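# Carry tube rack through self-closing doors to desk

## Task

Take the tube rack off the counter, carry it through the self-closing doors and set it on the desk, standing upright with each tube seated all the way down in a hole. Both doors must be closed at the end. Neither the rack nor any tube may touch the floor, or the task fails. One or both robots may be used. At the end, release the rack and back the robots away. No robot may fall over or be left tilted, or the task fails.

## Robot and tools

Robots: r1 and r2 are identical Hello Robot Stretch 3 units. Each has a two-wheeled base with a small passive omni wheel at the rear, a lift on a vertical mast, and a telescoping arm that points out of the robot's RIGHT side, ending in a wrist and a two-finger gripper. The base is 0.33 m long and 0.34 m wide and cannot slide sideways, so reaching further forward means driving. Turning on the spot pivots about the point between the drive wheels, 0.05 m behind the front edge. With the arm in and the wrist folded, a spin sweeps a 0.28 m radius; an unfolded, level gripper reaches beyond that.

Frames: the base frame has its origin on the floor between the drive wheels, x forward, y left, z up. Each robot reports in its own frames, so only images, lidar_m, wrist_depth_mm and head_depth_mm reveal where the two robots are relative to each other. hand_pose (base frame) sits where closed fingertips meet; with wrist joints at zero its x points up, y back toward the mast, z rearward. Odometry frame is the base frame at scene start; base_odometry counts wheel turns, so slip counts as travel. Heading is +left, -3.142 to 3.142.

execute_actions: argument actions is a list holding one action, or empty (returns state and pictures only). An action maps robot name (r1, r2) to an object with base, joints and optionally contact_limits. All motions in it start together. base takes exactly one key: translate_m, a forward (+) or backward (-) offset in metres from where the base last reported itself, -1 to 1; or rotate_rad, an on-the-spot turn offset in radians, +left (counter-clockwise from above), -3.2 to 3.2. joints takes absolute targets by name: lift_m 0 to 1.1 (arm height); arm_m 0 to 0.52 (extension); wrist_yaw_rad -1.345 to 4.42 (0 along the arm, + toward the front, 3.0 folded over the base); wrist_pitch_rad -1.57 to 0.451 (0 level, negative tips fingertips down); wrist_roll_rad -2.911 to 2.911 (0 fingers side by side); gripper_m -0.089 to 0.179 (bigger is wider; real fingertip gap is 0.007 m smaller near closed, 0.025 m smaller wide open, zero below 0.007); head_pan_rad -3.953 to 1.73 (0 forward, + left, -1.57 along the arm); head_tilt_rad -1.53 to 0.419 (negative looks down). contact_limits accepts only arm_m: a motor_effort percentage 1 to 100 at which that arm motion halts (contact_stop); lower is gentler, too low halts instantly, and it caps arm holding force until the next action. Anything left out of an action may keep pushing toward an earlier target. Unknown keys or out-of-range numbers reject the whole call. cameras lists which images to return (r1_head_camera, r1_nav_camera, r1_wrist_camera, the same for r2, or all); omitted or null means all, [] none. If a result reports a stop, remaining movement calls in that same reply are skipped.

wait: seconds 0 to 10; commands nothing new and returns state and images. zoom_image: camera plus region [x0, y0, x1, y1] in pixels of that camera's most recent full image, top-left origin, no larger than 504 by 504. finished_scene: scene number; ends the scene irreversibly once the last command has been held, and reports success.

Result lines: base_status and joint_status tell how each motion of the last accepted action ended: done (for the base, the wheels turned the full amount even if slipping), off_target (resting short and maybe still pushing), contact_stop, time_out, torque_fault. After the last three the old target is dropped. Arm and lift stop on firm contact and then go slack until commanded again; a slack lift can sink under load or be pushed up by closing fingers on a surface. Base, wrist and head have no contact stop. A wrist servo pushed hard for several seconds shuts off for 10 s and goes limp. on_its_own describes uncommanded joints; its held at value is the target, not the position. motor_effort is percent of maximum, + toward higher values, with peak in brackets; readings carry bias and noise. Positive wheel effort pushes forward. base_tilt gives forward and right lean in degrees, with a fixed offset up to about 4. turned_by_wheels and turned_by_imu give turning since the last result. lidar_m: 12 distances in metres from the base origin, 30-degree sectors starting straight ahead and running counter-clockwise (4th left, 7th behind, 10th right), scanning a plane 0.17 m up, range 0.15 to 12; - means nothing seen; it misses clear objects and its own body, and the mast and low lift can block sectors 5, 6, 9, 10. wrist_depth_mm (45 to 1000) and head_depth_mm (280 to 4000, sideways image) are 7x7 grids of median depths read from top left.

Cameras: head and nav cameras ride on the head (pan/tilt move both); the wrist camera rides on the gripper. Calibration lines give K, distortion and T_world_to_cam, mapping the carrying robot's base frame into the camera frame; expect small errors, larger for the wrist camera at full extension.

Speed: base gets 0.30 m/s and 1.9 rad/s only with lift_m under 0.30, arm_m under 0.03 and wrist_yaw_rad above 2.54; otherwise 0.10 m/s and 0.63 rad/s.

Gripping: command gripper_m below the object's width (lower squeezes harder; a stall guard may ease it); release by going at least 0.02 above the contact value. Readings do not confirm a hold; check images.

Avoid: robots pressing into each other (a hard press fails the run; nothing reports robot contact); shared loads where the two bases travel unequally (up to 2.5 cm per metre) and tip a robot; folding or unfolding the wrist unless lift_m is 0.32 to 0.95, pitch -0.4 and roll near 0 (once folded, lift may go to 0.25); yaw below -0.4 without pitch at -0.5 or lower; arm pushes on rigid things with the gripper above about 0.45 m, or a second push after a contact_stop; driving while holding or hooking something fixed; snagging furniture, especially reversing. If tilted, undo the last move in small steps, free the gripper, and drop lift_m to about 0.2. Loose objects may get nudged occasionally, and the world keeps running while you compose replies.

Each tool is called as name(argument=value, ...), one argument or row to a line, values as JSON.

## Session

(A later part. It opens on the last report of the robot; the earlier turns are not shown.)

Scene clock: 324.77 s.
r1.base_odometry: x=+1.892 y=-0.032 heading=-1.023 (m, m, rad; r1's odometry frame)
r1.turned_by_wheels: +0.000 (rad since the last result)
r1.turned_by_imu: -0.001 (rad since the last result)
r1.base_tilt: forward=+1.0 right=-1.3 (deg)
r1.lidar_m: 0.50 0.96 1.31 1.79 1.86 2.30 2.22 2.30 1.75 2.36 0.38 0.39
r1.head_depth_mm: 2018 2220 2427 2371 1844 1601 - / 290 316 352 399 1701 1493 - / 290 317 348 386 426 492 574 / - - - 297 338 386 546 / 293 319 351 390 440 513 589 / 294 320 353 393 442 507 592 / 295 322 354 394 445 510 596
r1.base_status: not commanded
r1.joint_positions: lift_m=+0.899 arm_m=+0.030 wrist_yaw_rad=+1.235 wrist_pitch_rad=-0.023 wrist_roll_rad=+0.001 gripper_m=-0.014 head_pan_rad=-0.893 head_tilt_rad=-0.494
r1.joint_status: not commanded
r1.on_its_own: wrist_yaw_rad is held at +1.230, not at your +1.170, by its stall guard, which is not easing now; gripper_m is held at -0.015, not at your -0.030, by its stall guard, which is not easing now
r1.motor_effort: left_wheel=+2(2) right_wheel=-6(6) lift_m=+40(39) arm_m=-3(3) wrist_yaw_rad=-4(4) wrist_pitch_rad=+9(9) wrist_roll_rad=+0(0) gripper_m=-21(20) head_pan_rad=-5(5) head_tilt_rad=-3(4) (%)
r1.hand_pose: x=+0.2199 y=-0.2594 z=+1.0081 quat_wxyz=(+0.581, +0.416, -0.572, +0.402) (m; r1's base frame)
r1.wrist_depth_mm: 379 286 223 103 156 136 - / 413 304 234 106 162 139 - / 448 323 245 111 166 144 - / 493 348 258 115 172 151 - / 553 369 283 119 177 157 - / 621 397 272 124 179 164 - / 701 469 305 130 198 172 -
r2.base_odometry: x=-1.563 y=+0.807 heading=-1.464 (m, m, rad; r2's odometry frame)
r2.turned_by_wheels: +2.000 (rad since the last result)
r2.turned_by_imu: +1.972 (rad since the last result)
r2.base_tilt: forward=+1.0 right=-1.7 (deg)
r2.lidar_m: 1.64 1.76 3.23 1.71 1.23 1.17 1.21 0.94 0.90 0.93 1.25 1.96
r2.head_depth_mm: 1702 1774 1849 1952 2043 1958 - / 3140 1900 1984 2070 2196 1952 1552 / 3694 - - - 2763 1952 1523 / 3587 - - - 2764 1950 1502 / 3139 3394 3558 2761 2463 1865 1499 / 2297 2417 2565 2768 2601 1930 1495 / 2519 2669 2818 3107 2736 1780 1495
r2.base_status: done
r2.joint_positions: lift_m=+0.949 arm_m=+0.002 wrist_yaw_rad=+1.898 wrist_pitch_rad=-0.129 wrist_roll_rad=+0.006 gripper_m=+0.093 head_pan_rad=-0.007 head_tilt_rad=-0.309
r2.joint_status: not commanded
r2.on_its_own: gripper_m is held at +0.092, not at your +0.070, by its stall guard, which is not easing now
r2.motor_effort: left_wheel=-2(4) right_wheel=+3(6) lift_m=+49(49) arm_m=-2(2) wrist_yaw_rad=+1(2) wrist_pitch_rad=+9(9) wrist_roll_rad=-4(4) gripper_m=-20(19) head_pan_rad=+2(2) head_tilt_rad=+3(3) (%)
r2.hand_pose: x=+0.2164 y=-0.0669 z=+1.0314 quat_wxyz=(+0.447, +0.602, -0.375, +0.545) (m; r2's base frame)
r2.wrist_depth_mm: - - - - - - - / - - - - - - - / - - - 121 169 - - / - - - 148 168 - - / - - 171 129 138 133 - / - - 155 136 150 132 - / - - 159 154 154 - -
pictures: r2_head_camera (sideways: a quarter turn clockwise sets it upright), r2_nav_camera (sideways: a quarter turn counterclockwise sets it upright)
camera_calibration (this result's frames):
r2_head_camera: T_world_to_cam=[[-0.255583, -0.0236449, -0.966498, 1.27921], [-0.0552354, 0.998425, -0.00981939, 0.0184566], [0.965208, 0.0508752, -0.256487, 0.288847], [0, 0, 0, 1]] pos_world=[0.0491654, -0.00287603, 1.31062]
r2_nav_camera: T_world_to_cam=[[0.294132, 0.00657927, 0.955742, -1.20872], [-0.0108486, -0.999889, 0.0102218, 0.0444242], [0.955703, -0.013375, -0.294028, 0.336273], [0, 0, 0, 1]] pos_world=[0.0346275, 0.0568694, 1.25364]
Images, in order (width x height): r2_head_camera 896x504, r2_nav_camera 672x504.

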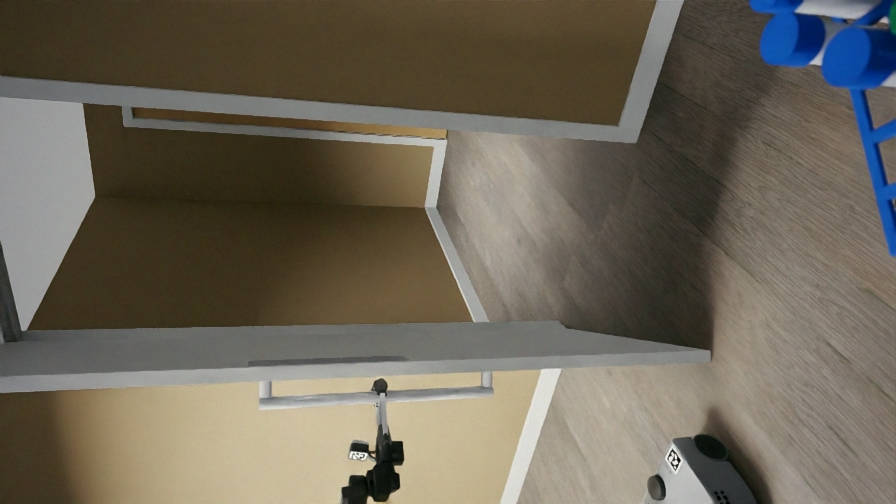

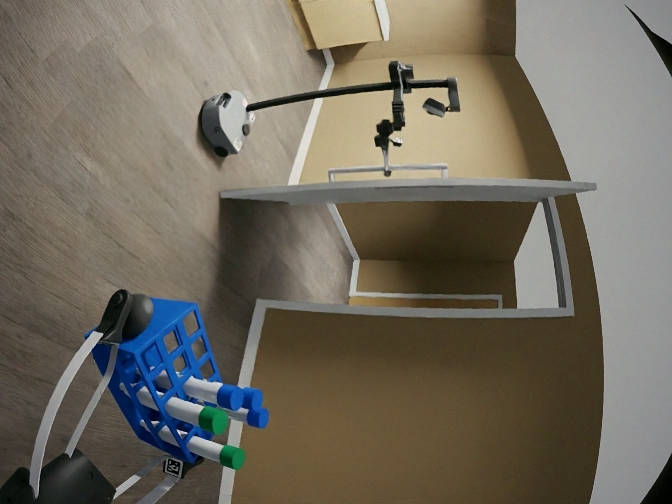

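execute_actions(
  actions=[
    {"r2":{"base":{"translate_m":1.0}}},
  ],
  cameras=["r2_nav_camera","r2_head_camera"],
)

Scene clock: 338.23 s.
r1.base_odometry: x=+1.892 y=-0.032 heading=-1.023 (m, m, rad; r1's odometry frame)
r1.turned_by_wheels: +0.000 (rad since the last result)
r1.turned_by_imu: -0.003 (rad since the last result)
r1.base_tilt: forward=+0.8 right=-1.4 (deg)
r1.lidar_m: 0.50 0.96 1.31 1.79 1.86 2.30 2.22 2.30 0.92 0.96 0.38 0.39
r1.head_depth_mm: 2019 2197 2417 2376 1856 1608 - / 290 316 352 399 1716 1483 - / 290 317 348 386 428 492 574 / - - - 297 338 385 546 / 293 319 351 390 439 513 587 / 293 320 353 393 443 507 592 / 295 322 354 394 445 510 596
r1.base_status: not commanded
r1.joint_positions: lift_m=+0.899 arm_m=+0.030 wrist_yaw_rad=+1.235 wrist_pitch_rad=-0.023 wrist_roll_rad=+0.001 gripper_m=-0.014 head_pan_rad=-0.893 head_tilt_rad=-0.494
r1.joint_status: not commanded
r1.on_its_own: wrist_yaw_rad is held at +1.230, not at your +1.170, by its stall guard, which is not easing now; gripper_m is held at -0.015, not at your -0.030, by its stall guard, which is not easing now
r1.motor_effort: left_wheel=+2(2) right_wheel=-6(6) lift_m=+39(39) arm_m=-3(3) wrist_yaw_rad=-5(4) wrist_pitch_rad=+9(9) wrist_roll_rad=+0(0) gripper_m=-21(22) head_pan_rad=-5(5) head_tilt_rad=-3(4) (%)
r1.hand_pose: x=+0.2199 y=-0.2594 z=+1.0081 quat_wxyz=(+0.581, +0.416, -0.572, +0.402) (m; r1's base frame)
r1.wrist_depth_mm: 383 286 224 102 156 136 - / 412 302 233 106 162 140 - / 450 319 246 111 166 145 - / 489 339 260 115 173 151 - / 551 371 283 119 176 158 - / 619 403 272 124 178 164 - / 706 473 306 130 198 172 -
r2.base_odometry: x=-1.457 y=-0.187 heading=-1.464 (m, m, rad; r2's odometry frame)
r2.turned_by_wheels: +0.000 (rad since the last result)
r2.turned_by_imu: +0.004 (rad since the last result)
r2.base_tilt: forward=+0.9 right=-1.6 (deg)
r2.lidar_m: 1.68 0.71 0.96 2.85 2.14 2.05 2.00 1.44 1.38 1.42 1.14 1.09
r2.head_depth_mm: 3011 3169 3305 1097 1107 1168 - / 3185 3338 3509 3632 2776 1951 1558 / 3327 3505 3683 3936 2779 1957 1533 / 2900 3097 3280 3463 2770 1944 1499 / 2494 2626 2764 2908 2755 1945 1497 / 2173 1502 1566 1621 1651 1656 1449 / 1008 1013 1008 1011 1011 1016 1015
r2.base_status: done
r2.joint_positions: lift_m=+0.949 arm_m=+0.002 wrist_yaw_rad=+1.898 wrist_pitch_rad=-0.129 wrist_roll_rad=+0.006 gripper_m=+0.093 head_pan_rad=-0.007 head_tilt_rad=-0.309
r2.joint_status: not commanded
r2.on_its_own: gripper_m is held at +0.092, not at your +0.070, by its stall guard, which is not easing now
r2.motor_effort: left_wheel=-2(3) right_wheel=+2(6) lift_m=+49(49) arm_m=-2(3) wrist_yaw_rad=+2(1) wrist_pitch_rad=+10(10) wrist_roll_rad=-3(4) gripper_m=-20(20) head_pan_rad=+3(3) head_tilt_rad=+3(3) (%)
r2.hand_pose: x=+0.2164 y=-0.0669 z=+1.0314 quat_wxyz=(+0.447, +0.602, -0.375, +0.545) (m; r2's base frame)
r2.wrist_depth_mm: 796 - 740 - - - 723 / - - 758 - - - 729 / 679 765 769 121 169 825 743 / - - 701 148 168 876 766 / - - 170 129 138 133 776 / - - 155 136 151 132 791 / - - 160 153 154 947 784
pictures: r2_head_camera (sideways: a quarter turn clockwise sets it upright), r2_nav_camera (sideways: a quarter turn counterclockwise sets it upright)
camera_calibration (this result's frames):
r2_head_camera: T_world_to_cam=[[-0.255578, -0.0236449, -0.966499, 1.27921], [-0.0552352, 0.998425, -0.00981974, 0.0184571], [0.965209, 0.0508751, -0.256482, 0.28884], [0, 0, 0, 1]] pos_world=[0.0491654, -0.00287603, 1.31062]
r2_nav_camera: T_world_to_cam=[[0.294126, 0.00657925, 0.955744, -1.20872], [-0.0108488, -0.999889, 0.0102218, 0.0444242], [0.955705, -0.0133752, -0.294022, 0.336266], [0, 0, 0, 1]] pos_world=[0.0346278, 0.0568694, 1.25364]
Images, in order (width x height): r2_head_camera 896x504, r2_nav_camera 672x504.

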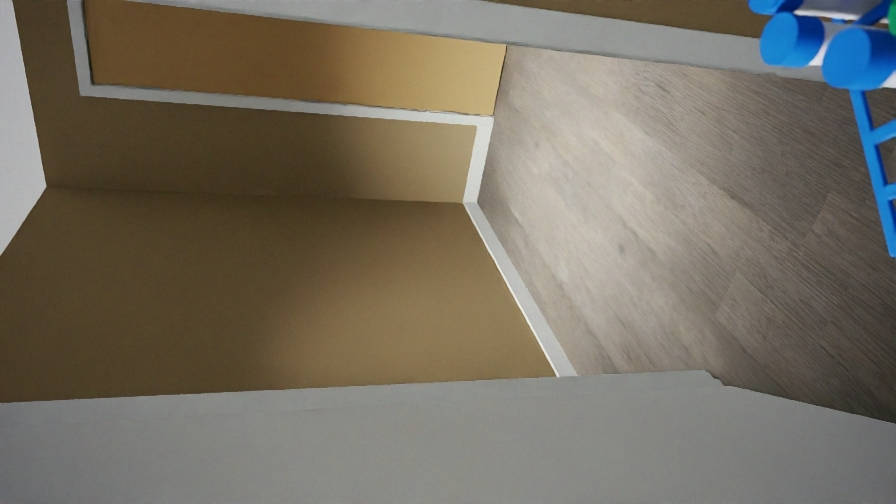

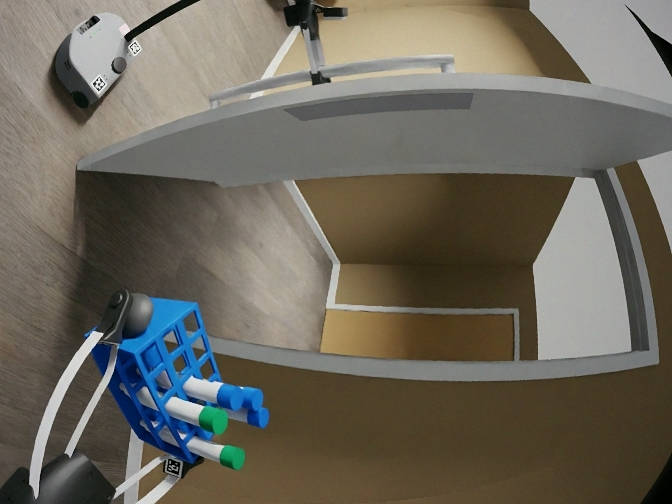

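execute_actions(
  actions=[
    {"r2":{"base":{"translate_m":0.7}}},
  ],
  cameras=["r2_nav_camera","r2_head_camera"],
)

Scene clock: 350.17 s.
r1.base_odometry: x=+1.892 y=-0.032 heading=-1.023 (m, m, rad; r1's odometry frame)
r1.turned_by_wheels: +0.000 (rad since the last result)
r1.turned_by_imu: -0.003 (rad since the last result)
r1.base_tilt: forward=+0.9 right=-1.5 (deg)
r1.lidar_m: 0.50 0.96 1.31 1.79 1.86 2.31 2.21 2.30 2.45 2.36 0.38 0.39
r1.head_depth_mm: 1930 524 2427 2398 1847 1600 - / 290 316 352 399 1706 1308 - / 291 317 348 386 427 492 574 / - - - 297 338 385 547 / 293 319 351 391 440 514 587 / 294 320 353 393 443 507 592 / 295 322 354 395 445 509 596
r1.base_status: not commanded
r1.joint_positions: lift_m=+0.899 arm_m=+0.030 wrist_yaw_rad=+1.235 wrist_pitch_rad=-0.023 wrist_roll_rad=+0.001 gripper_m=-0.014 head_pan_rad=-0.893 head_tilt_rad=-0.494
r1.joint_status: not commanded
r1.on_its_own: wrist_yaw_rad is held at +1.230, not at your +1.170, by its stall guard, which is not easing now; gripper_m is held at -0.015, not at your -0.030, by its stall guard, which is not easing now
r1.motor_effort: left_wheel=+2(2) right_wheel=-6(5) lift_m=+39(39) arm_m=-3(3) wrist_yaw_rad=-4(4) wrist_pitch_rad=+9(9) wrist_roll_rad=+0(0) gripper_m=-21(21) head_pan_rad=-5(4) head_tilt_rad=-4(4) (%)
r1.hand_pose: x=+0.2199 y=-0.2594 z=+1.0081 quat_wxyz=(+0.581, +0.416, -0.572, +0.402) (m; r1's base frame)
r1.wrist_depth_mm: 382 284 224 102 157 136 283 / 409 302 234 106 162 139 - / 454 321 245 111 167 144 - / 492 345 260 115 173 151 - / 557 368 287 119 176 157 - / 620 400 273 124 178 165 - / 688 470 305 130 197 172 -
r2.base_odometry: x=-1.382 y=-0.883 heading=-1.464 (m, m, rad; r2's odometry frame)
r2.turned_by_wheels: +0.000 (rad since the last result)
r2.turned_by_imu: +0.002 (rad since the last result)
r2.base_tilt: forward=+1.1 right=-1.7 (deg)
r2.lidar_m: 2.04 0.58 0.39 0.37 2.77 2.66 2.49 1.79 1.71 0.70 0.49 0.48
r2.head_depth_mm: 2476 2600 2700 2853 2781 1955 - / 2619 2739 2888 3052 2798 1953 1557 / 2701 2864 3024 3206 2763 1961 1530 / 2318 2447 2609 2796 2740 1947 1505 / 2006 2105 2193 2324 2401 1945 1496 / 1747 1827 1905 1999 2098 1934 1493 / 1555 1617 1672 1751 1828 1782 1153
r2.base_status: done
r2.joint_positions: lift_m=+0.949 arm_m=+0.002 wrist_yaw_rad=+1.898 wrist_pitch_rad=-0.129 wrist_roll_rad=+0.006 gripper_m=+0.093 head_pan_rad=-0.007 head_tilt_rad=-0.309
r2.joint_status: not commanded
r2.on_its_own: gripper_m is held at +0.092, not at your +0.070, by its stall guard, which is not easing now
r2.motor_effort: left_wheel=-2(2) right_wheel=+2(7) lift_m=+50(49) arm_m=-3(2) wrist_yaw_rad=+2(2) wrist_pitch_rad=+10(10) wrist_roll_rad=-4(4) gripper_m=-19(20) head_pan_rad=+2(2) head_tilt_rad=+3(4) (%)
r2.hand_pose: x=+0.2164 y=-0.0669 z=+1.0314 quat_wxyz=(+0.447, +0.602, -0.375, +0.545) (m; r2's base frame)
r2.wrist_depth_mm: 450 579 856 - - - - / 454 587 883 - - - - / 464 598 923 121 169 - - / 463 612 764 148 168 - - / 471 564 170 129 138 133 - / 468 - 155 136 150 132 - / 455 640 160 154 154 - -
pictures: r2_head_camera (sideways: a quarter turn clockwise sets it upright), r2_nav_camera (sideways: a quarter turn counterclockwise sets it upright)
camera_calibration (this result's frames):
r2_head_camera: T_world_to_cam=[[-0.255573, -0.023645, -0.9665, 1.27921], [-0.0552354, 0.998425, -0.00982004, 0.0184575], [0.965211, 0.0508753, -0.256477, 0.288834], [0, 0, 0, 1]] pos_world=[0.0491654, -0.00287602, 1.31062]
r2_nav_camera: T_world_to_cam=[[0.294122, 0.00657935, 0.955745, -1.20872], [-0.0108487, -0.999889, 0.0102218, 0.0444242], [0.955706, -0.013375, -0.294018, 0.33626], [0, 0, 0, 1]] pos_world=[0.034628, 0.0568694, 1.25365]
Images, in order (width x height): r2_head_camera 896x504, r2_nav_camera 672x504.

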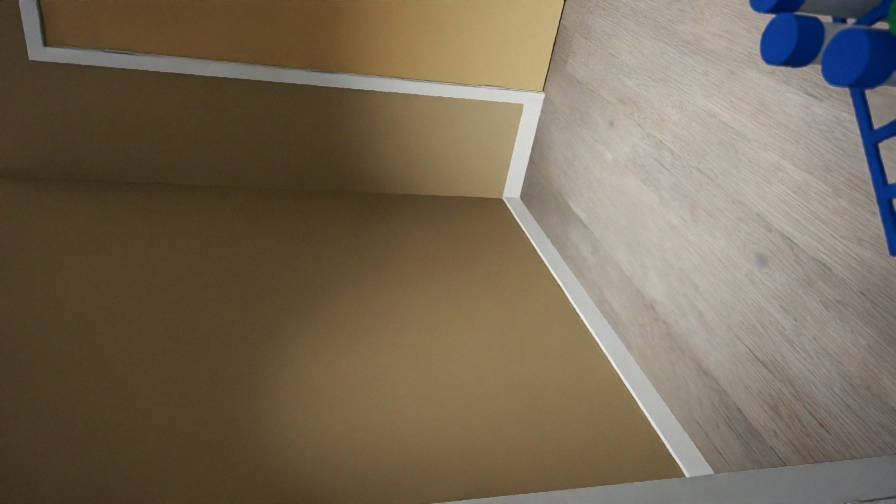

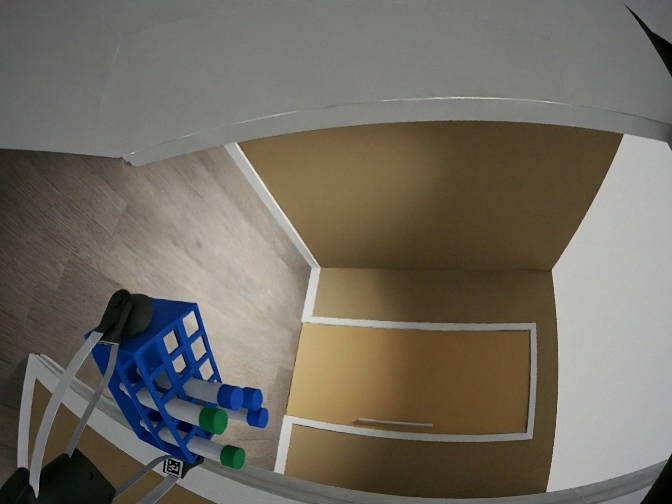

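execute_actions(
  actions=[
    {"r2":{"base":{"translate_m":-0.7}}},
  ],
  cameras=[],
)

execute_actions(
  actions=[
    {"r2":{"base":{"rotate_rad":-2.15},"joints":{"head_pan_rad":-2.6,"head_tilt_rad":-0.7}}},
  ],
  cameras=["r2_nav_camera","r2_head_camera","r1_nav_camera"],
)

Scene clock: 380.67 s.
r1.base_odometry: x=+1.892 y=-0.032 heading=-1.023 (m, m, rad; r1's odometry frame)
r1.turned_by_wheels: +0.000 (rad since the last result)
r1.turned_by_imu: -0.003 (rad since the last result)
r1.base_tilt: forward=+0.8 right=-1.5 (deg)
r1.lidar_m: 0.50 0.96 1.31 1.79 1.86 2.30 2.22 2.30 0.92 0.96 0.38 0.39
r1.head_depth_mm: 2023 2218 2437 2383 1852 1606 - / 289 316 352 399 1708 1486 - / 290 317 348 387 427 493 573 / - - - 297 338 385 547 / 293 319 351 390 439 514 588 / 293 320 353 392 443 506 592 / 295 322 354 394 445 509 595
r1.base_status: not commanded
r1.joint_positions: lift_m=+0.899 arm_m=+0.030 wrist_yaw_rad=+1.235 wrist_pitch_rad=-0.023 wrist_roll_rad=+0.001 gripper_m=-0.014 head_pan_rad=-0.893 head_tilt_rad=-0.494
r1.joint_status: not commanded
r1.on_its_own: wrist_yaw_rad is held at +1.230, not at your +1.170, by its stall guard, which is not easing now; gripper_m is held at -0.015, not at your -0.030, by its stall guard, which is not easing now
r1.motor_effort: left_wheel=+2(2) right_wheel=-6(5) lift_m=+40(39) arm_m=-3(3) wrist_yaw_rad=-5(5) wrist_pitch_rad=+9(9) wrist_roll_rad=+0(0) gripper_m=-21(21) head_pan_rad=-5(5) head_tilt_rad=-4(4) (%)
r1.hand_pose: x=+0.2199 y=-0.2594 z=+1.0081 quat_wxyz=(+0.581, +0.416, -0.572, +0.402) (m; r1's base frame)
r1.wrist_depth_mm: 385 283 224 102 157 136 - / 417 304 234 106 162 140 - / 451 321 246 110 167 145 - / 501 342 259 115 173 151 - / 561 371 283 119 177 157 - / 607 401 274 124 179 165 - / 708 465 309 131 198 172 -
r2.base_odometry: x=-1.456 y=-0.187 heading=-1.464 (m, m, rad; r2's odometry frame)
r2.turned_by_wheels: +0.000 (rad since the last result)
r2.turned_by_imu: -0.004 (rad since the last result)
r2.base_tilt: forward=+1.0 right=-1.7 (deg)
r2.lidar_m: 1.69 0.71 0.96 2.85 2.14 2.05 2.01 1.44 1.38 1.42 1.14 1.09
r2.head_depth_mm: 3038 3173 3298 1088 1110 1167 - / 3171 3354 3517 3696 2783 1937 1554 / 3300 3522 3704 3898 2780 1952 1536 / 2896 3063 3261 3483 2758 1944 1500 / 2490 2628 2765 2921 2738 1943 1492 / 2186 1508 1566 1627 1642 1652 1452 / 1010 1009 1011 1011 1014 1016 1016
r2.base_status: done
r2.joint_positions: lift_m=+0.949 arm_m=+0.002 wrist_yaw_rad=+1.898 wrist_pitch_rad=-0.129 wrist_roll_rad=+0.006 gripper_m=+0.093 head_pan_rad=-0.007 head_tilt_rad=-0.309
r2.joint_status: not commanded
r2.on_its_own: gripper_m is held at +0.092, not at your +0.070, by its stall guard, which is not easing now
r2.motor_effort: left_wheel=-1(5) right_wheel=+2(3) lift_m=+49(49) arm_m=-2(2) wrist_yaw_rad=+1(2) wrist_pitch_rad=+10(10) wrist_roll_rad=-4(4) gripper_m=-20(20) head_pan_rad=+3(3) head_tilt_rad=+3(3) (%)
r2.hand_pose: x=+0.2164 y=-0.0669 z=+1.0314 quat_wxyz=(+0.447, +0.602, -0.375, +0.545) (m; r2's base frame)
r2.wrist_depth_mm: 797 - 740 - - - 714 / - - 765 - - - 740 / 681 762 788 121 169 810 756 / - - 694 147 168 866 774 / - - 171 129 137 133 779 / - - 155 136 150 132 789 / - - 160 154 154 961 800
pictures: none
No camera images: the call's "cameras" was empty. Leave "cameras" out to get every camera's image.

Scene clock: 385.07 s.
r1.base_odometry: x=+1.892 y=-0.032 heading=-1.023 (m, m, rad; r1's odometry frame)
r1.turned_by_wheels: +0.000 (rad since the last result)
r1.turned_by_imu: -0.001 (rad since the last result)
r1.base_tilt: forward=+0.8 right=-1.5 (deg)
r1.lidar_m: 0.50 0.96 1.31 1.79 1.86 2.30 2.22 2.30 2.44 0.90 0.38 0.39
r1.head_depth_mm: 2019 2207 2436 2390 1845 1601 - / 290 316 352 399 1701 1493 - / 290 317 348 386 428 492 574 / - - - 297 338 386 547 / 293 319 351 391 439 514 589 / 294 320 353 393 442 508 591 / 295 322 354 395 445 510 596
r1.base_status: not commanded
r1.joint_positions: lift_m=+0.899 arm_m=+0.030 wrist_yaw_rad=+1.235 wrist_pitch_rad=-0.023 wrist_roll_rad=+0.001 gripper_m=-0.014 head_pan_rad=-0.893 head_tilt_rad=-0.494
r1.joint_status: not commanded
r1.on_its_own: wrist_yaw_rad is held at +1.230, not at your +1.170, by its stall guard, which is not easing now; gripper_m is held at -0.015, not at your -0.030, by its stall guard, which is not easing now
r1.motor_effort: left_wheel=+2(2) right_wheel=-6(6) lift_m=+40(39) arm_m=-3(3) wrist_yaw_rad=-5(4) wrist_pitch_rad=+9(8) wrist_roll_rad=+0(0) gripper_m=-21(20) head_pan_rad=-4(5) head_tilt_rad=-4(4) (%)
r1.hand_pose: x=+0.2199 y=-0.2594 z=+1.0081 quat_wxyz=(+0.581, +0.416, -0.572, +0.402) (m; r1's base frame)
r1.wrist_depth_mm: 384 285 223 103 156 136 - / 411 302 235 106 161 141 - / 452 325 246 111 167 145 - / 496 340 259 115 172 152 - / 545 371 286 119 176 157 - / 619 402 272 124 177 164 - / 714 468 305 131 199 172 -
r2.base_odometry: x=-1.456 y=-0.187 heading=+2.669 (m, m, rad; r2's odometry frame)
r2.turned_by_wheels: -2.150 (rad since the last result)
r2.turned_by_imu: -2.121 (rad since the last result)
r2.base_tilt: forward=+1.0 right=-1.7 (deg)
r2.lidar_m: 1.38 1.41 1.17 1.09 1.10 0.71 0.96 2.83 2.18 2.04 2.08 1.47
r2.head_depth_mm: 2748 2603 2740 2100 1662 - - / 2875 2768 2855 2113 1720 - - / 3178 3523 2878 2098 1769 - 1117 / 3349 3700 2843 2104 - - 1151 / 2983 3284 2894 2295 - - 1175 / 2614 2811 2851 2288 - 1316 1178 / 2294 2482 2617 2288 - - 1178
r2.base_status: done
r2.joint_positions: lift_m=+0.949 arm_m=+0.002 wrist_yaw_rad=+1.898 wrist_pitch_rad=-0.129 wrist_roll_rad=+0.006 gripper_m=+0.093 head_pan_rad=-2.593 head_tilt_rad=-0.691
r2.joint_status: all done
r2.on_its_own: gripper_m is held at +0.092, not at your +0.070, by its stall guard, which is not easing now
r2.motor_effort: left_wheel=+2(3) right_wheel=-3(6) lift_m=+49(49) arm_m=-3(3) wrist_yaw_rad=+2(2) wrist_pitch_rad=+10(10) wrist_roll_rad=-4(3) gripper_m=-20(19) head_pan_rad=-4(31) head_tilt_rad=-3(22) (%)
r2.hand_pose: x=+0.2164 y=-0.0669 z=+1.0314 quat_wxyz=(+0.447, +0.602, -0.375, +0.545) (m; r2's base frame)
r2.wrist_depth_mm: - - - - - - - / - - - - - - - / - - - 122 169 - - / - - - 148 169 - - / - - 170 129 138 134 - / - - 155 137 151 132 - / - - 160 154 154 - -
pictures: r1_nav_camera (sideways: a quarter turn counterclockwise sets it upright), r2_head_camera (sideways: a quarter turn clockwise sets it upright), r2_nav_camera (sideways: a quarter turn counterclockwise sets it upright)
camera_calibration (this result's frames):
r1_nav_camera: T_world_to_cam=[[0.273392, -0.427429, 0.86172, -1.07825], [-0.811291, -0.583757, -0.0321615, 0.0941344], [0.516782, -0.690313, -0.506364, 0.611765], [0, 0, 0, 1]] pos_world=[0.0550068, 0.0163848, 1.24195]
r2_head_camera: T_world_to_cam=[[0.496237, 0.332997, -0.801786, 1.05974], [0.572721, -0.81963, 0.014057, -0.0164573], [-0.652487, -0.466175, -0.597445, 0.742391], [0, 0, 0, 1]] pos_world=[-0.0320561, -0.020295, 1.29345]
r2_nav_camera: T_world_to_cam=[[-0.532196, -0.335284, 0.777401, -0.971064], [-0.521529, 0.853163, 0.0109298, 0.046623], [-0.666915, -0.399621, -0.62891, 0.78192], [0, 0, 0, 1]] pos_world=[0.028993, -0.0528885, 1.24615]
Images, in order (width x height): r1_nav_camera 672x504, r2_head_camera 896x504, r2_nav_camera 672x504.

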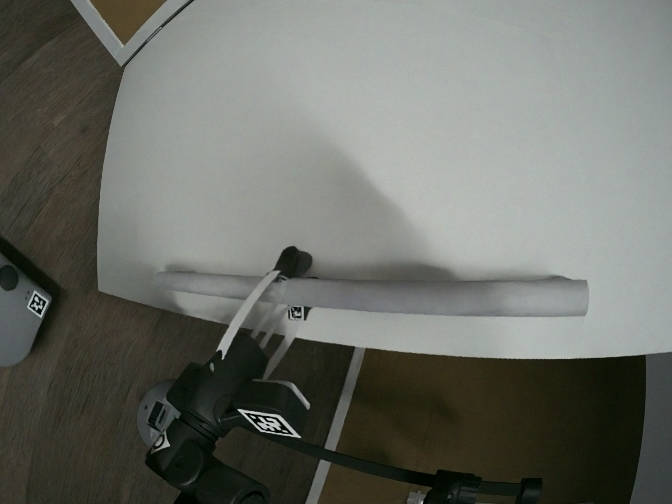

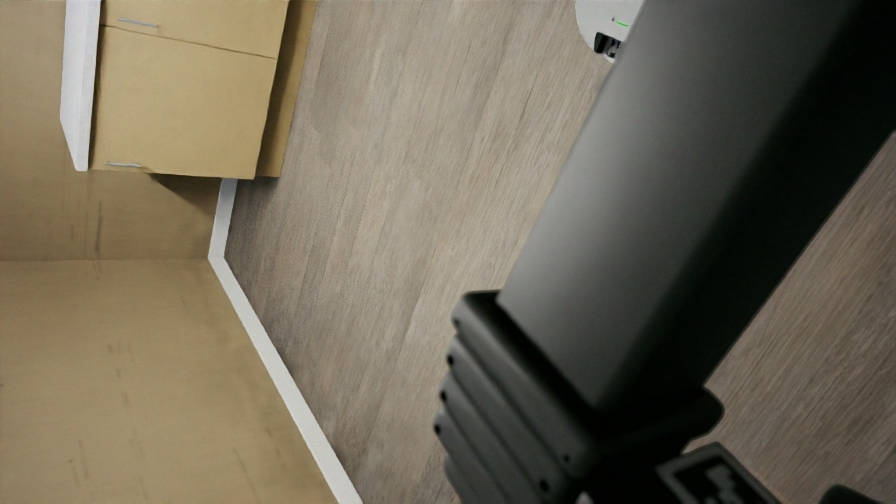

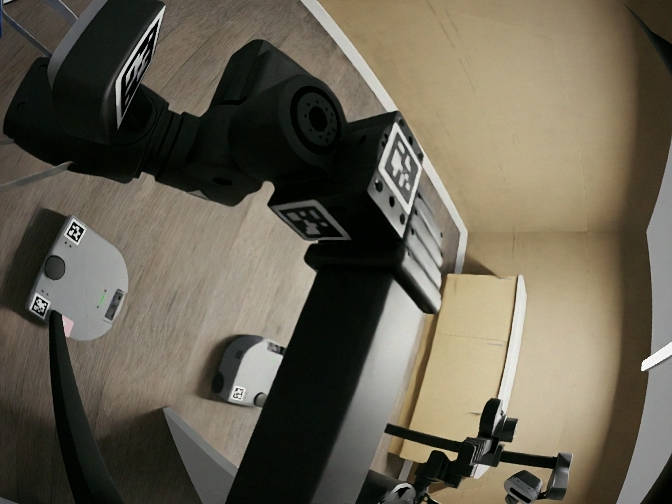

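execute_actions(
  actions=[
    {"r2":{"base":{"rotate_rad":1.57}}},
  ],
  cameras=[],
)

execute_actions(
  actions=[
    {"r2":{"base":{"translate_m":0.3}}},
  ],
  cameras=[],
)

execute_actions(
  actions=[
    {"r2":{"base":{"rotate_rad":-1.5},"joints":{"head_pan_rad":-3.3,"head_tilt_rad":-0.8}}},
  ],
  cameras=["r2_nav_camera","r2_head_camera"],
)

Scene clock: 396.47 s.
r1.base_odometry: x=+1.892 y=-0.032 heading=-1.023 (m, m, rad; r1's odometry frame)
r1.turned_by_wheels: +0.000 (rad since the last result)
r1.turned_by_imu: -0.001 (rad since the last result)
r1.base_tilt: forward=+0.8 right=-1.5 (deg)
r1.lidar_m: 0.50 0.96 1.31 1.79 1.86 2.30 2.21 2.30 0.85 0.85 0.38 0.38
r1.head_depth_mm: 2017 2214 2422 2374 1865 1595 - / 290 316 352 399 1704 1486 - / 290 317 348 387 427 492 574 / - - - 297 338 386 547 / 293 319 351 391 439 513 587 / 294 320 353 393 443 508 594 / 295 322 354 394 445 510 596
r1.base_status: not commanded
r1.joint_positions: lift_m=+0.899 arm_m=+0.030 wrist_yaw_rad=+1.235 wrist_pitch_rad=-0.023 wrist_roll_rad=+0.001 gripper_m=-0.014 head_pan_rad=-0.893 head_tilt_rad=-0.494
r1.joint_status: not commanded
r1.on_its_own: wrist_yaw_rad is held at +1.230, not at your +1.170, by its stall guard, which is not easing now; gripper_m is held at -0.015, not at your -0.030, by its stall guard, which is not easing now
r1.motor_effort: left_wheel=+2(2) right_wheel=-6(6) lift_m=+39(39) arm_m=-3(3) wrist_yaw_rad=-4(4) wrist_pitch_rad=+9(8) wrist_roll_rad=+0(0) gripper_m=-21(22) head_pan_rad=-5(5) head_tilt_rad=-4(4) (%)
r1.hand_pose: x=+0.2199 y=-0.2594 z=+1.0081 quat_wxyz=(+0.581, +0.416, -0.572, +0.402) (m; r1's base frame)
r1.wrist_depth_mm: 385 285 224 102 157 136 - / 416 302 236 107 162 140 - / 450 324 245 111 167 145 - / 495 348 260 115 173 151 - / 551 367 289 118 176 158 - / 619 403 274 124 178 164 - / 704 467 307 131 199 172 -
r2.base_odometry: x=-1.456 y=-0.187 heading=-2.044 (m, m, rad; r2's odometry frame)
r2.turned_by_wheels: +1.570 (rad since the last result)
r2.turned_by_imu: +1.548 (rad since the last result)
r2.base_tilt: forward=+0.9 right=-1.6 (deg)
r2.lidar_m: 1.09 1.10 0.71 0.96 2.83 2.18 2.05 2.08 1.46 1.38 1.41 1.17
r2.head_depth_mm: 1727 1907 2124 2107 1663 - - / 1814 2012 2253 2123 1711 - - / 1923 2145 2424 2110 1768 - 1116 / 2034 2299 2558 2101 - - 1149 / 1991 2198 2448 2276 - - 1173 / 1743 1891 2070 2182 - 1317 1179 / 1535 1659 1794 1908 - - 1174
r2.base_status: done
r2.joint_positions: lift_m=+0.949 arm_m=+0.002 wrist_yaw_rad=+1.898 wrist_pitch_rad=-0.129 wrist_roll_rad=+0.006 gripper_m=+0.093 head_pan_rad=-2.593 head_tilt_rad=-0.691
r2.joint_status: not commanded
r2.on_its_own: gripper_m is held at +0.092, not at your +0.070, by its stall guard, which is not easing now
r2.motor_effort: left_wheel=-2(5) right_wheel=+3(7) lift_m=+49(49) arm_m=-2(2) wrist_yaw_rad=+2(3) wrist_pitch_rad=+10(10) wrist_roll_rad=-4(4) gripper_m=-20(20) head_pan_rad=-2(2) head_tilt_rad=-3(4) (%)
r2.hand_pose: x=+0.2164 y=-0.0669 z=+1.0314 quat_wxyz=(+0.447, +0.602, -0.375, +0.545) (m; r2's base frame)
r2.wrist_depth_mm: 933 - - 971 909 847 796 / 948 - - - 937 880 821 / 915 - - 121 168 890 852 / 884 - - 148 168 928 884 / 878 - 170 129 138 134 918 / 829 - 155 136 150 132 958 / 745 - 160 154 154 - 978
pictures: none
No camera images: the call's "cameras" was empty. Leave "cameras" out to get every camera's image.

Scene clock: 400.40 s.
r1.base_odometry: x=+1.892 y=-0.032 heading=-1.023 (m, m, rad; r1's odometry frame)
r1.turned_by_wheels: +0.000 (rad since the last result)
r1.turned_by_imu: -0.001 (rad since the last result)
r1.base_tilt: forward=+0.8 right=-1.4 (deg)
r1.lidar_m: 0.50 0.95 1.31 1.79 1.86 2.31 2.21 2.30 2.45 0.85 0.38 0.38
r1.head_depth_mm: 2016 2199 2439 2374 1856 1605 - / 290 316 352 399 1703 1492 - / 291 317 348 386 427 493 575 / - - - 297 338 385 546 / 293 319 352 391 440 513 588 / 294 320 352 392 443 507 592 / 295 322 354 394 445 511 595
r1.base_status: not commanded
r1.joint_positions: lift_m=+0.899 arm_m=+0.030 wrist_yaw_rad=+1.235 wrist_pitch_rad=-0.023 wrist_roll_rad=+0.001 gripper_m=-0.014 head_pan_rad=-0.893 head_tilt_rad=-0.494
r1.joint_status: not commanded
r1.on_its_own: wrist_yaw_rad is held at +1.230, not at your +1.170, by its stall guard, which is not easing now; gripper_m is held at -0.015, not at your -0.030, by its stall guard, which is not easing now
r1.motor_effort: left_wheel=+2(2) right_wheel=-6(5) lift_m=+40(39) arm_m=-3(3) wrist_yaw_rad=-4(4) wrist_pitch_rad=+9(9) wrist_roll_rad=+0(0) gripper_m=-20(21) head_pan_rad=-5(5) head_tilt_rad=-4(4) (%)
r1.hand_pose: x=+0.2199 y=-0.2594 z=+1.0081 quat_wxyz=(+0.581, +0.416, -0.572, +0.402) (m; r1's base frame)
r1.wrist_depth_mm: 384 286 224 103 156 136 - / 408 302 236 106 161 140 - / 451 322 245 111 167 144 - / 490 345 258 115 172 151 - / 554 367 281 119 175 158 - / 624 395 273 124 178 164 - / 687 466 308 130 199 172 -
r2.base_odometry: x=-1.593 y=-0.454 heading=-2.044 (m, m, rad; r2's odometry frame)
r2.turned_by_wheels: +0.000 (rad since the last result)
r2.turned_by_imu: +0.001 (rad since the last result)
r2.base_tilt: forward=+1.0 right=-1.7 (deg)
r2.lidar_m: 0.79 0.81 0.82 0.64 1.14 2.49 2.34 2.10 1.44 1.35 1.23 0.85
r2.head_depth_mm: 1989 2187 2448 2104 1666 - - / 2087 2304 2575 2084 1715 - - / 2211 2476 2688 2108 1770 - 1112 / 2248 2509 2724 2114 - - 1150 / 1951 2159 2382 2272 - - 1174 / 1706 1860 2026 2151 - 1314 1174 / 1500 1600 1765 1878 - - 1176
r2.base_status: done
r2.joint_positions: lift_m=+0.949 arm_m=+0.002 wrist_yaw_rad=+1.898 wrist_pitch_rad=-0.129 wrist_roll_rad=+0.006 gripper_m=+0.093 head_pan_rad=-2.593 head_tilt_rad=-0.691
r2.joint_status: not commanded
r2.on_its_own: gripper_m is held at +0.092, not at your +0.070, by its stall guard, which is not easing now
r2.motor_effort: left_wheel=-2(3) right_wheel=+2(6) lift_m=+49(50) arm_m=-2(2) wrist_yaw_rad=+2(2) wrist_pitch_rad=+10(9) wrist_roll_rad=-4(4) gripper_m=-20(20) head_pan_rad=-3(3) head_tilt_rad=-3(3) (%)
r2.hand_pose: x=+0.2164 y=-0.0669 z=+1.0314 quat_wxyz=(+0.447, +0.602, -0.375, +0.545) (m; r2's base frame)
r2.wrist_depth_mm: - - - 695 647 603 564 / - - - 714 661 619 582 / - - - 123 169 635 606 / - - - 148 168 663 629 / - - 170 130 138 133 660 / - - 154 137 151 132 666 / - - 160 154 154 752 696
pictures: none
No camera images: the call's "cameras" was empty. Leave "cameras" out to get every camera's image.

Scene clock: 403.77 s.
r1.base_odometry: x=+1.892 y=-0.032 heading=-1.023 (m, m, rad; r1's odometry frame)
r1.turned_by_wheels: +0.000 (rad since the last result)
r1.turned_by_imu: -0.001 (rad since the last result)
r1.base_tilt: forward=+0.8 right=-1.4 (deg)
r1.lidar_m: 0.50 0.96 1.31 1.79 1.85 2.30 2.21 2.29 2.45 0.95 0.38 0.39
r1.head_depth_mm: 2026 2234 2433 2385 1745 1564 - / 290 316 352 399 1707 1488 - / 291 317 349 387 427 493 573 / - - - 297 338 386 546 / 293 319 352 391 440 513 588 / 294 320 353 393 442 507 592 / 295 321 354 394 445 510 596
r1.base_status: not commanded
r1.joint_positions: lift_m=+0.899 arm_m=+0.030 wrist_yaw_rad=+1.235 wrist_pitch_rad=-0.023 wrist_roll_rad=+0.001 gripper_m=-0.014 head_pan_rad=-0.893 head_tilt_rad=-0.494
r1.joint_status: not commanded
r1.on_its_own: wrist_yaw_rad is held at +1.230, not at your +1.170, by its stall guard, which is not easing now; gripper_m is held at -0.015, not at your -0.030, by its stall guard, which is not easing now
r1.motor_effort: left_wheel=+2(2) right_wheel=-5(6) lift_m=+39(39) arm_m=-3(3) wrist_yaw_rad=-5(4) wrist_pitch_rad=+8(8) wrist_roll_rad=+0(0) gripper_m=-20(22) head_pan_rad=-5(5) head_tilt_rad=-4(4) (%)
r1.hand_pose: x=+0.2199 y=-0.2594 z=+1.0081 quat_wxyz=(+0.581, +0.416, -0.572, +0.402) (m; r1's base frame)
r1.wrist_depth_mm: 382 284 224 103 156 136 - / 413 302 234 106 162 140 - / 447 323 246 111 167 145 - / 493 347 257 115 172 151 - / 552 371 285 119 177 157 - / 623 401 273 124 178 165 - / 706 476 308 131 198 172 -
r2.base_odometry: x=-1.593 y=-0.454 heading=+2.739 (m, m, rad; r2's odometry frame)
r2.turned_by_wheels: -1.500 (rad since the last result)
r2.turned_by_imu: -1.480 (rad since the last result)
r2.base_tilt: forward=+0.9 right=-1.6 (deg)
r2.lidar_m: 1.35 1.14 0.83 0.80 0.81 0.76 0.64 2.89 2.44 2.34 1.94 1.41
r2.head_depth_mm: 706 844 - - - - 1129 / 635 744 - - - - 1130 / 574 664 - - - - 1132 / 537 626 - - - - 1134 / 2450 2674 2490 1879 - - 1118 / 2352 754 2307 1826 - - 1119 / 770 2712 2418 1895 - - 1118
r2.base_status: done
r2.joint_positions: lift_m=+0.949 arm_m=+0.002 wrist_yaw_rad=+1.898 wrist_pitch_rad=-0.129 wrist_roll_rad=+0.006 gripper_m=+0.093 head_pan_rad=-3.293 head_tilt_rad=-0.790
r2.joint_status: all done
r2.on_its_own: gripper_m is held at +0.092, not at your +0.070, by its stall guard, which is not easing now
r2.motor_effort: left_wheel=+2(5) right_wheel=-3(6) lift_m=+50(49) arm_m=-3(3) wrist_yaw_rad=+2(2) wrist_pitch_rad=+10(10) wrist_roll_rad=-4(3) gripper_m=-19(20) head_pan_rad=-1(29) head_tilt_rad=-4(12) (%)
r2.hand_pose: x=+0.2164 y=-0.0669 z=+1.0314 quat_wxyz=(+0.447, +0.602, -0.375, +0.545) (m; r2's base frame)
r2.wrist_depth_mm: 772 998 - - - - 956 / 794 - - - - - 979 / 824 - - 121 170 - - / 829 - - 148 172 - - / 839 994 170 129 138 133 - / 836 - 155 136 151 132 - / 803 - 160 154 154 - -
pictures: r2_head_camera (sideways: a quarter turn clockwise sets it upright), r2_nav_camera (sideways: a quarter turn counterclockwise sets it upright)
camera_calibration (this result's frames):
r2_head_camera: T_world_to_cam=[[0.669229, -0.0764766, -0.73911, 0.976988], [-0.0916486, -0.99559, 0.0200314, -0.0201804], [-0.737382, 0.0543328, -0.673287, 0.841565], [0, 0, 0, 1]] pos_world=[-0.0351234, 0.00890072, 1.28912]
r2_nav_camera: T_world_to_cam=[[-0.695679, 0.0975068, 0.711705, -0.884442], [0.149679, 0.988675, 0.0108558, 0.0426263], [-0.702586, 0.11408, -0.702395, 0.87772], [0, 0, 0, 1]] pos_world=[-0.00499341, -0.0560345, 1.24551]
Images, in order (width x height): r2_head_camera 896x504, r2_nav_camera 672x504.

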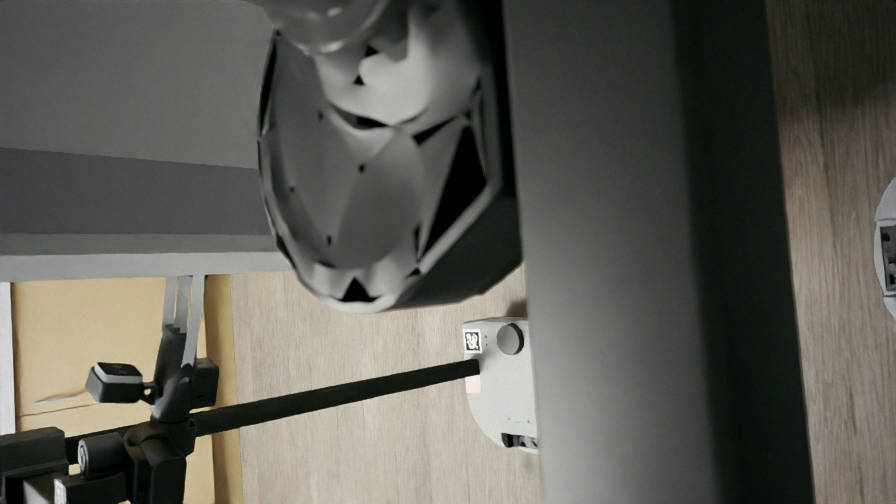

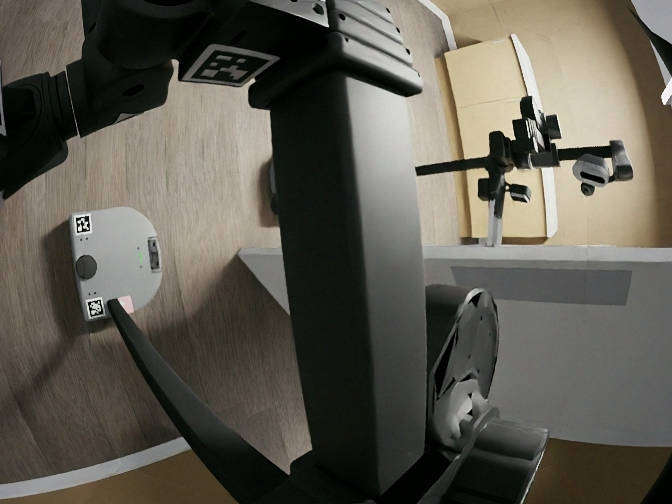

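execute_actions(
  actions=[
    {"r2":{"base":{"translate_m":-0.34}}},
  ],
  cameras=[],
)

execute_actions(
  actions=[
    {"r1":{"joints":{"gripper_m":0.1}}},
  ],
  cameras=[],
)

execute_actions(
  actions=[
    {"r1":{"base":{"translate_m":-0.45}}},
  ],
  cameras=["r2_head_camera","r1_nav_camera"],
)

Scene clock: 412.10 s.
r1.base_odometry: x=+1.892 y=-0.032 heading=-1.023 (m, m, rad; r1's odometry frame)
r1.turned_by_wheels: +0.000 (rad since the last result)
r1.turned_by_imu: -0.002 (rad since the last result)
r1.base_tilt: forward=+0.7 right=-1.4 (deg)
r1.lidar_m: 0.50 0.96 1.31 1.79 1.85 2.30 2.21 2.30 2.44 0.65 0.38 0.39
r1.head_depth_mm: 506 452 407 2295 1855 1603 - / 289 316 352 399 729 825 - / 290 317 348 387 427 493 574 / - - - 297 337 385 546 / 293 319 351 391 440 513 589 / 294 321 352 393 443 507 593 / 295 321 354 394 445 510 596
r1.base_status: not commanded
r1.joint_positions: lift_m=+0.899 arm_m=+0.030 wrist_yaw_rad=+1.235 wrist_pitch_rad=-0.023 wrist_roll_rad=+0.001 gripper_m=-0.014 head_pan_rad=-0.893 head_tilt_rad=-0.494
r1.joint_status: not commanded
r1.on_its_own: wrist_yaw_rad is held at +1.230, not at your +1.170, by its stall guard, which is not easing now; gripper_m is held at -0.015, not at your -0.030, by its stall guard, which is not easing now
r1.motor_effort: left_wheel=+2(2) right_wheel=-5(6) lift_m=+39(39) arm_m=-3(3) wrist_yaw_rad=-4(4) wrist_pitch_rad=+8(8) wrist_roll_rad=+0(0) gripper_m=-21(20) head_pan_rad=-4(5) head_tilt_rad=-4(4) (%)
r1.hand_pose: x=+0.2199 y=-0.2594 z=+1.0081 quat_wxyz=(+0.581, +0.416, -0.572, +0.402) (m; r1's base frame)
r1.wrist_depth_mm: 385 286 224 102 157 136 259 / 415 302 234 107 162 140 - / 446 320 245 111 166 144 - / 495 343 260 115 173 151 334 / 546 369 283 118 176 157 340 / 632 404 272 124 177 165 355 / 711 469 307 131 198 172 372
r2.base_odometry: x=-1.280 y=-0.587 heading=+2.739 (m, m, rad; r2's odometry frame)
r2.turned_by_wheels: +0.000 (rad since the last result)
r2.turned_by_imu: -0.002 (rad since the last result)
r2.base_tilt: forward=+1.0 right=-1.7 (deg)
r2.lidar_m: 1.69 1.14 0.83 0.79 1.19 0.33 0.30 0.81 2.44 2.34 2.43 1.76
r2.head_depth_mm: 291 337 - - - - 1130 / - 304 - - - - 1132 / - 286 - - - - 1092 / 2132 2396 - - - - 1092 / 2143 2434 2520 1875 - - 1118 / 2142 2353 477 1776 - - 1120 / 2066 755 488 1891 - - 1123
r2.base_status: done
r2.joint_positions: lift_m=+0.949 arm_m=+0.002 wrist_yaw_rad=+1.898 wrist_pitch_rad=-0.129 wrist_roll_rad=+0.006 gripper_m=+0.093 head_pan_rad=-3.293 head_tilt_rad=-0.790
r2.joint_status: not commanded
r2.on_its_own: gripper_m is held at +0.092, not at your +0.070, by its stall guard, which is not easing now
r2.motor_effort: left_wheel=+2(4) right_wheel=-2(7) lift_m=+49(49) arm_m=-3(2) wrist_yaw_rad=+2(1) wrist_pitch_rad=+9(9) wrist_roll_rad=-4(4) gripper_m=-19(20) head_pan_rad=-3(2) head_tilt_rad=-4(4) (%)
r2.hand_pose: x=+0.2164 y=-0.0669 z=+1.0314 quat_wxyz=(+0.447, +0.602, -0.375, +0.545) (m; r2's base frame)
r2.wrist_depth_mm: 793 982 - - - - - / 793 - - - - - - / 810 - - 121 170 - - / 817 - - 148 168 - - / 833 988 170 129 138 133 - / 827 - 155 136 151 132 - / 821 - 160 154 154 - -
pictures: none
No camera images: the call's "cameras" was empty. Leave "cameras" out to get every camera's image.

Scene clock: 414.83 s.
r1.base_odometry: x=+1.892 y=-0.032 heading=-1.023 (m, m, rad; r1's odometry frame)
r1.turned_by_wheels: +0.000 (rad since the last result)
r1.turned_by_imu: -0.001 (rad since the last result)
r1.base_tilt: forward=+0.9 right=-1.6 (deg)
r1.lidar_m: 0.54 0.96 1.31 1.79 1.86 2.31 2.21 2.30 2.45 0.65 0.43 0.43
r1.head_depth_mm: 508 452 407 2293 1855 1600 - / 344 376 415 667 765 879 - / 335 365 397 440 485 563 655 / - 290 320 358 417 511 652 / 334 364 400 445 500 590 665 / 333 363 400 444 499 570 663 / 333 363 399 443 497 568 660
r1.base_status: not commanded
r1.joint_positions: lift_m=+0.899 arm_m=+0.030 wrist_yaw_rad=+1.232 wrist_pitch_rad=-0.023 wrist_roll_rad=+0.001 gripper_m=+0.100 head_pan_rad=-0.893 head_tilt_rad=-0.494
r1.joint_status: all done
r1.on_its_own: wrist_yaw_rad is held at +1.230, not at your +1.170, by its stall guard, which is not easing now
r1.motor_effort: left_wheel=+1(2) right_wheel=-1(6) lift_m=+39(39) arm_m=-3(3) wrist_yaw_rad=-2(7) wrist_pitch_rad=+9(9) wrist_roll_rad=+0(0) gripper_m=+1(80) head_pan_rad=-5(5) head_tilt_rad=-4(4) (%)
r1.hand_pose: x=+0.2197 y=-0.2600 z=+1.0081 quat_wxyz=(+0.582, +0.416, -0.572, +0.402) (m; r1's base frame)
r1.wrist_depth_mm: 430 340 279 234 192 180 271 / 470 363 288 243 200 184 - / 492 377 303 255 208 193 - / 537 404 318 263 213 200 337 / 586 443 323 277 166 209 340 / 642 512 349 288 231 - 357 / 748 482 369 298 238 226 378
r2.base_odometry: x=-1.281 y=-0.587 heading=+2.739 (m, m, rad; r2's odometry frame)
r2.turned_by_wheels: +0.000 (rad since the last result)
r2.turned_by_imu: -0.001 (rad since the last result)
r2.base_tilt: forward=+1.0 right=-1.8 (deg)
r2.lidar_m: 1.69 1.14 0.82 0.79 1.19 0.27 0.28 0.81 2.44 2.35 2.43 1.76
r2.head_depth_mm: - - - - - - 1131 / - - - - - - 1119 / 309 357 - - - - 931 / 2240 2587 - - - - 1133 / 2144 2431 2267 1824 - - 1119 / 2107 2373 474 1778 - - 1117 / 2056 758 490 1876 - - 1115
r2.base_status: not commanded
r2.joint_positions: lift_m=+0.949 arm_m=+0.002 wrist_yaw_rad=+1.898 wrist_pitch_rad=-0.129 wrist_roll_rad=+0.006 gripper_m=+0.093 head_pan_rad=-3.294 head_tilt_rad=-0.791
r2.joint_status: not commanded
r2.on_its_own: gripper_m is held at +0.092, not at your +0.070, by its stall guard, which is not easing now
r2.motor_effort: left_wheel=-1(22) right_wheel=-4(28) lift_m=+49(49) arm_m=-2(2) wrist_yaw_rad=+1(1) wrist_pitch_rad=+10(10) wrist_roll_rad=-4(3) gripper_m=-20(19) head_pan_rad=-3(3) head_tilt_rad=-4(4) (%)
r2.hand_pose: x=+0.2163 y=-0.0668 z=+1.0313 quat_wxyz=(+0.447, +0.602, -0.375, +0.545) (m; r2's base frame)
r2.wrist_depth_mm: 777 985 - - - - - / 784 - - - - - - / 797 - - 122 169 - - / 818 - - 148 171 - - / 823 978 170 130 138 133 - / 835 - 155 136 151 131 - / 807 - 160 154 154 - -
pictures: none
No camera images: the call's "cameras" was empty. Leave "cameras" out to get every camera's image.

Scene clock: 420.57 s.
r1.base_odometry: x=+1.658 y=+0.353 heading=-1.023 (m, m, rad; r1's odometry frame)
r1.turned_by_wheels: +0.000 (rad since the last result)
r1.turned_by_imu: -0.005 (rad since the last result)
r1.base_tilt: forward=+0.7 right=-1.5 (deg)
r1.lidar_m: 0.88 1.42 1.86 1.79 1.85 1.84 1.76 1.83 2.45 2.36 0.85 0.76
r1.head_depth_mm: 2122 2262 2469 2366 1861 1615 - / 2233 2342 2618 2415 1903 1571 - / 2233 911 2628 2432 1933 1539 1230 / 1963 650 2280 2339 1896 1562 1142 / 744 1759 2030 2182 1898 1294 1172 / 1581 758 946 1793 1807 1541 1181 / 744 686 1617 1713 901 980 1134
r1.base_status: done
r1.joint_positions: lift_m=+0.899 arm_m=+0.030 wrist_yaw_rad=+1.232 wrist_pitch_rad=-0.023 wrist_roll_rad=+0.001 gripper_m=+0.100 head_pan_rad=-0.893 head_tilt_rad=-0.494
r1.joint_status: not commanded
r1.on_its_own: wrist_yaw_rad is held at +1.230, not at your +1.170, by its stall guard, which is not easing now
r1.motor_effort: left_wheel=+1(4) right_wheel=-1(3) lift_m=+39(40) arm_m=-3(3) wrist_yaw_rad=-2(2) wrist_pitch_rad=+8(9) wrist_roll_rad=+0(0) gripper_m=+0(1) head_pan_rad=-5(5) head_tilt_rad=-4(4) (%)
r1.hand_pose: x=+0.2197 y=-0.2600 z=+1.0081 quat_wxyz=(+0.582, +0.416, -0.572, +0.402) (m; r1's base frame)
r1.wrist_depth_mm: 981 771 607 584 625 433 - / - 810 625 607 - 470 - / - 886 697 - - - 637 / - 935 735 - - - - / - 999 722 - 817 - - / - - 779 - - - - / - - 858 - - - -
r2.base_odometry: x=-1.281 y=-0.587 heading=+2.739 (m, m, rad; r2's odometry frame)
r2.turned_by_wheels: +0.000 (rad since the last result)
r2.turned_by_imu: +0.000 (rad since the last result)
r2.base_tilt: forward=+0.9 right=-1.7 (deg)
r2.lidar_m: 1.69 1.14 0.83 0.79 1.20 0.27 0.28 0.85 2.44 2.35 2.43 1.77
r2.head_depth_mm: - - - - - - 1132 / - - - - - - 1118 / 309 357 - - - - 928 / 2254 2581 - - - - 1138 / 2147 2442 2502 1877 - - 1119 / 2109 2398 2396 1891 - - 1117 / 2123 2386 2414 1883 - - 1118
r2.base_status: not commanded
r2.joint_positions: lift_m=+0.949 arm_m=+0.002 wrist_yaw_rad=+1.898 wrist_pitch_rad=-0.129 wrist_roll_rad=+0.006 gripper_m=+0.093 head_pan_rad=-3.294 head_tilt_rad=-0.791
r2.joint_status: not commanded
r2.on_its_own: gripper_m is held at +0.092, not at your +0.070, by its stall guard, which is not easing now
r2.motor_effort: left_wheel=-2(1) right_wheel=-3(4) lift_m=+49(49) arm_m=-2(2) wrist_yaw_rad=+3(1) wrist_pitch_rad=+10(10) wrist_roll_rad=-3(4) gripper_m=-20(19) head_pan_rad=-2(3) head_tilt_rad=-4(3) (%)
r2.hand_pose: x=+0.2163 y=-0.0668 z=+1.0313 quat_wxyz=(+0.447, +0.602, -0.375, +0.545) (m; r2's base frame)
r2.wrist_depth_mm: 777 - - - - - - / 798 - - - - - - / 813 - - 121 171 - - / 811 - - 148 168 - - / 832 983 170 129 138 133 - / 834 - 154 135 151 132 - / 812 - 160 154 154 - -
pictures: r1_nav_camera (sideways: a quarter turn counterclockwise sets it upright), r2_head_camera (sideways: a quarter turn clockwise sets it upright)
camera_calibration (this result's frames):
r1_nav_camera: T_world_to_cam=[[0.273389, -0.427431, 0.86172, -1.07825], [-0.811295, -0.583751, -0.0321615, 0.0941344], [0.516777, -0.690317, -0.506364, 0.611765], [0, 0, 0, 1]] pos_world=[0.0550069, 0.0163844, 1.24195]
r2_head_camera: T_world_to_cam=[[0.670259, -0.0769867, -0.738124, 0.975696], [-0.0921927, -0.995538, 0.0201188, -0.0202908], [-0.736379, 0.0545648, -0.674366, 0.842962], [0, 0, 0, 1]] pos_world=[-0.0351002, 0.0089192, 1.28906]
Images, in order (width x height): r1_nav_camera 672x504, r2_head_camera 896x504.

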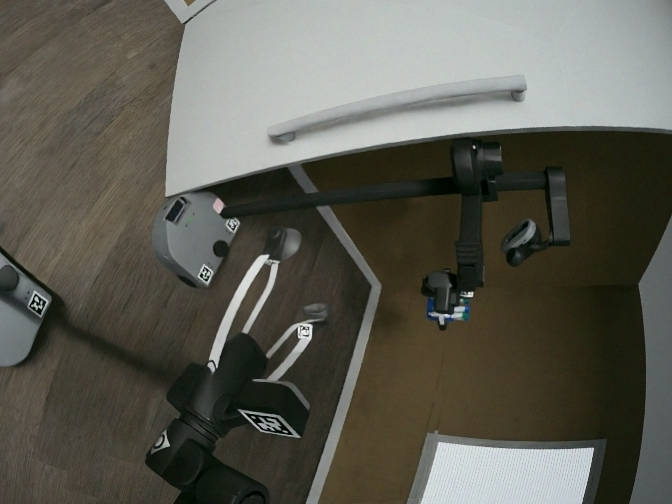

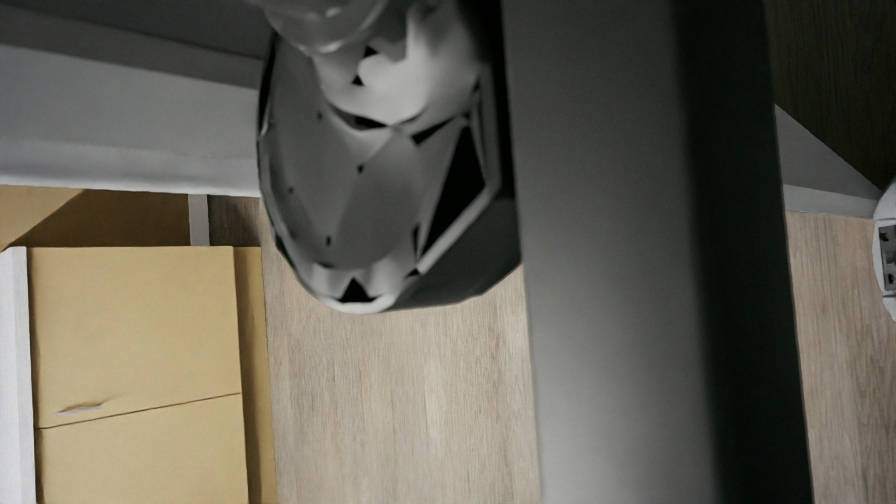

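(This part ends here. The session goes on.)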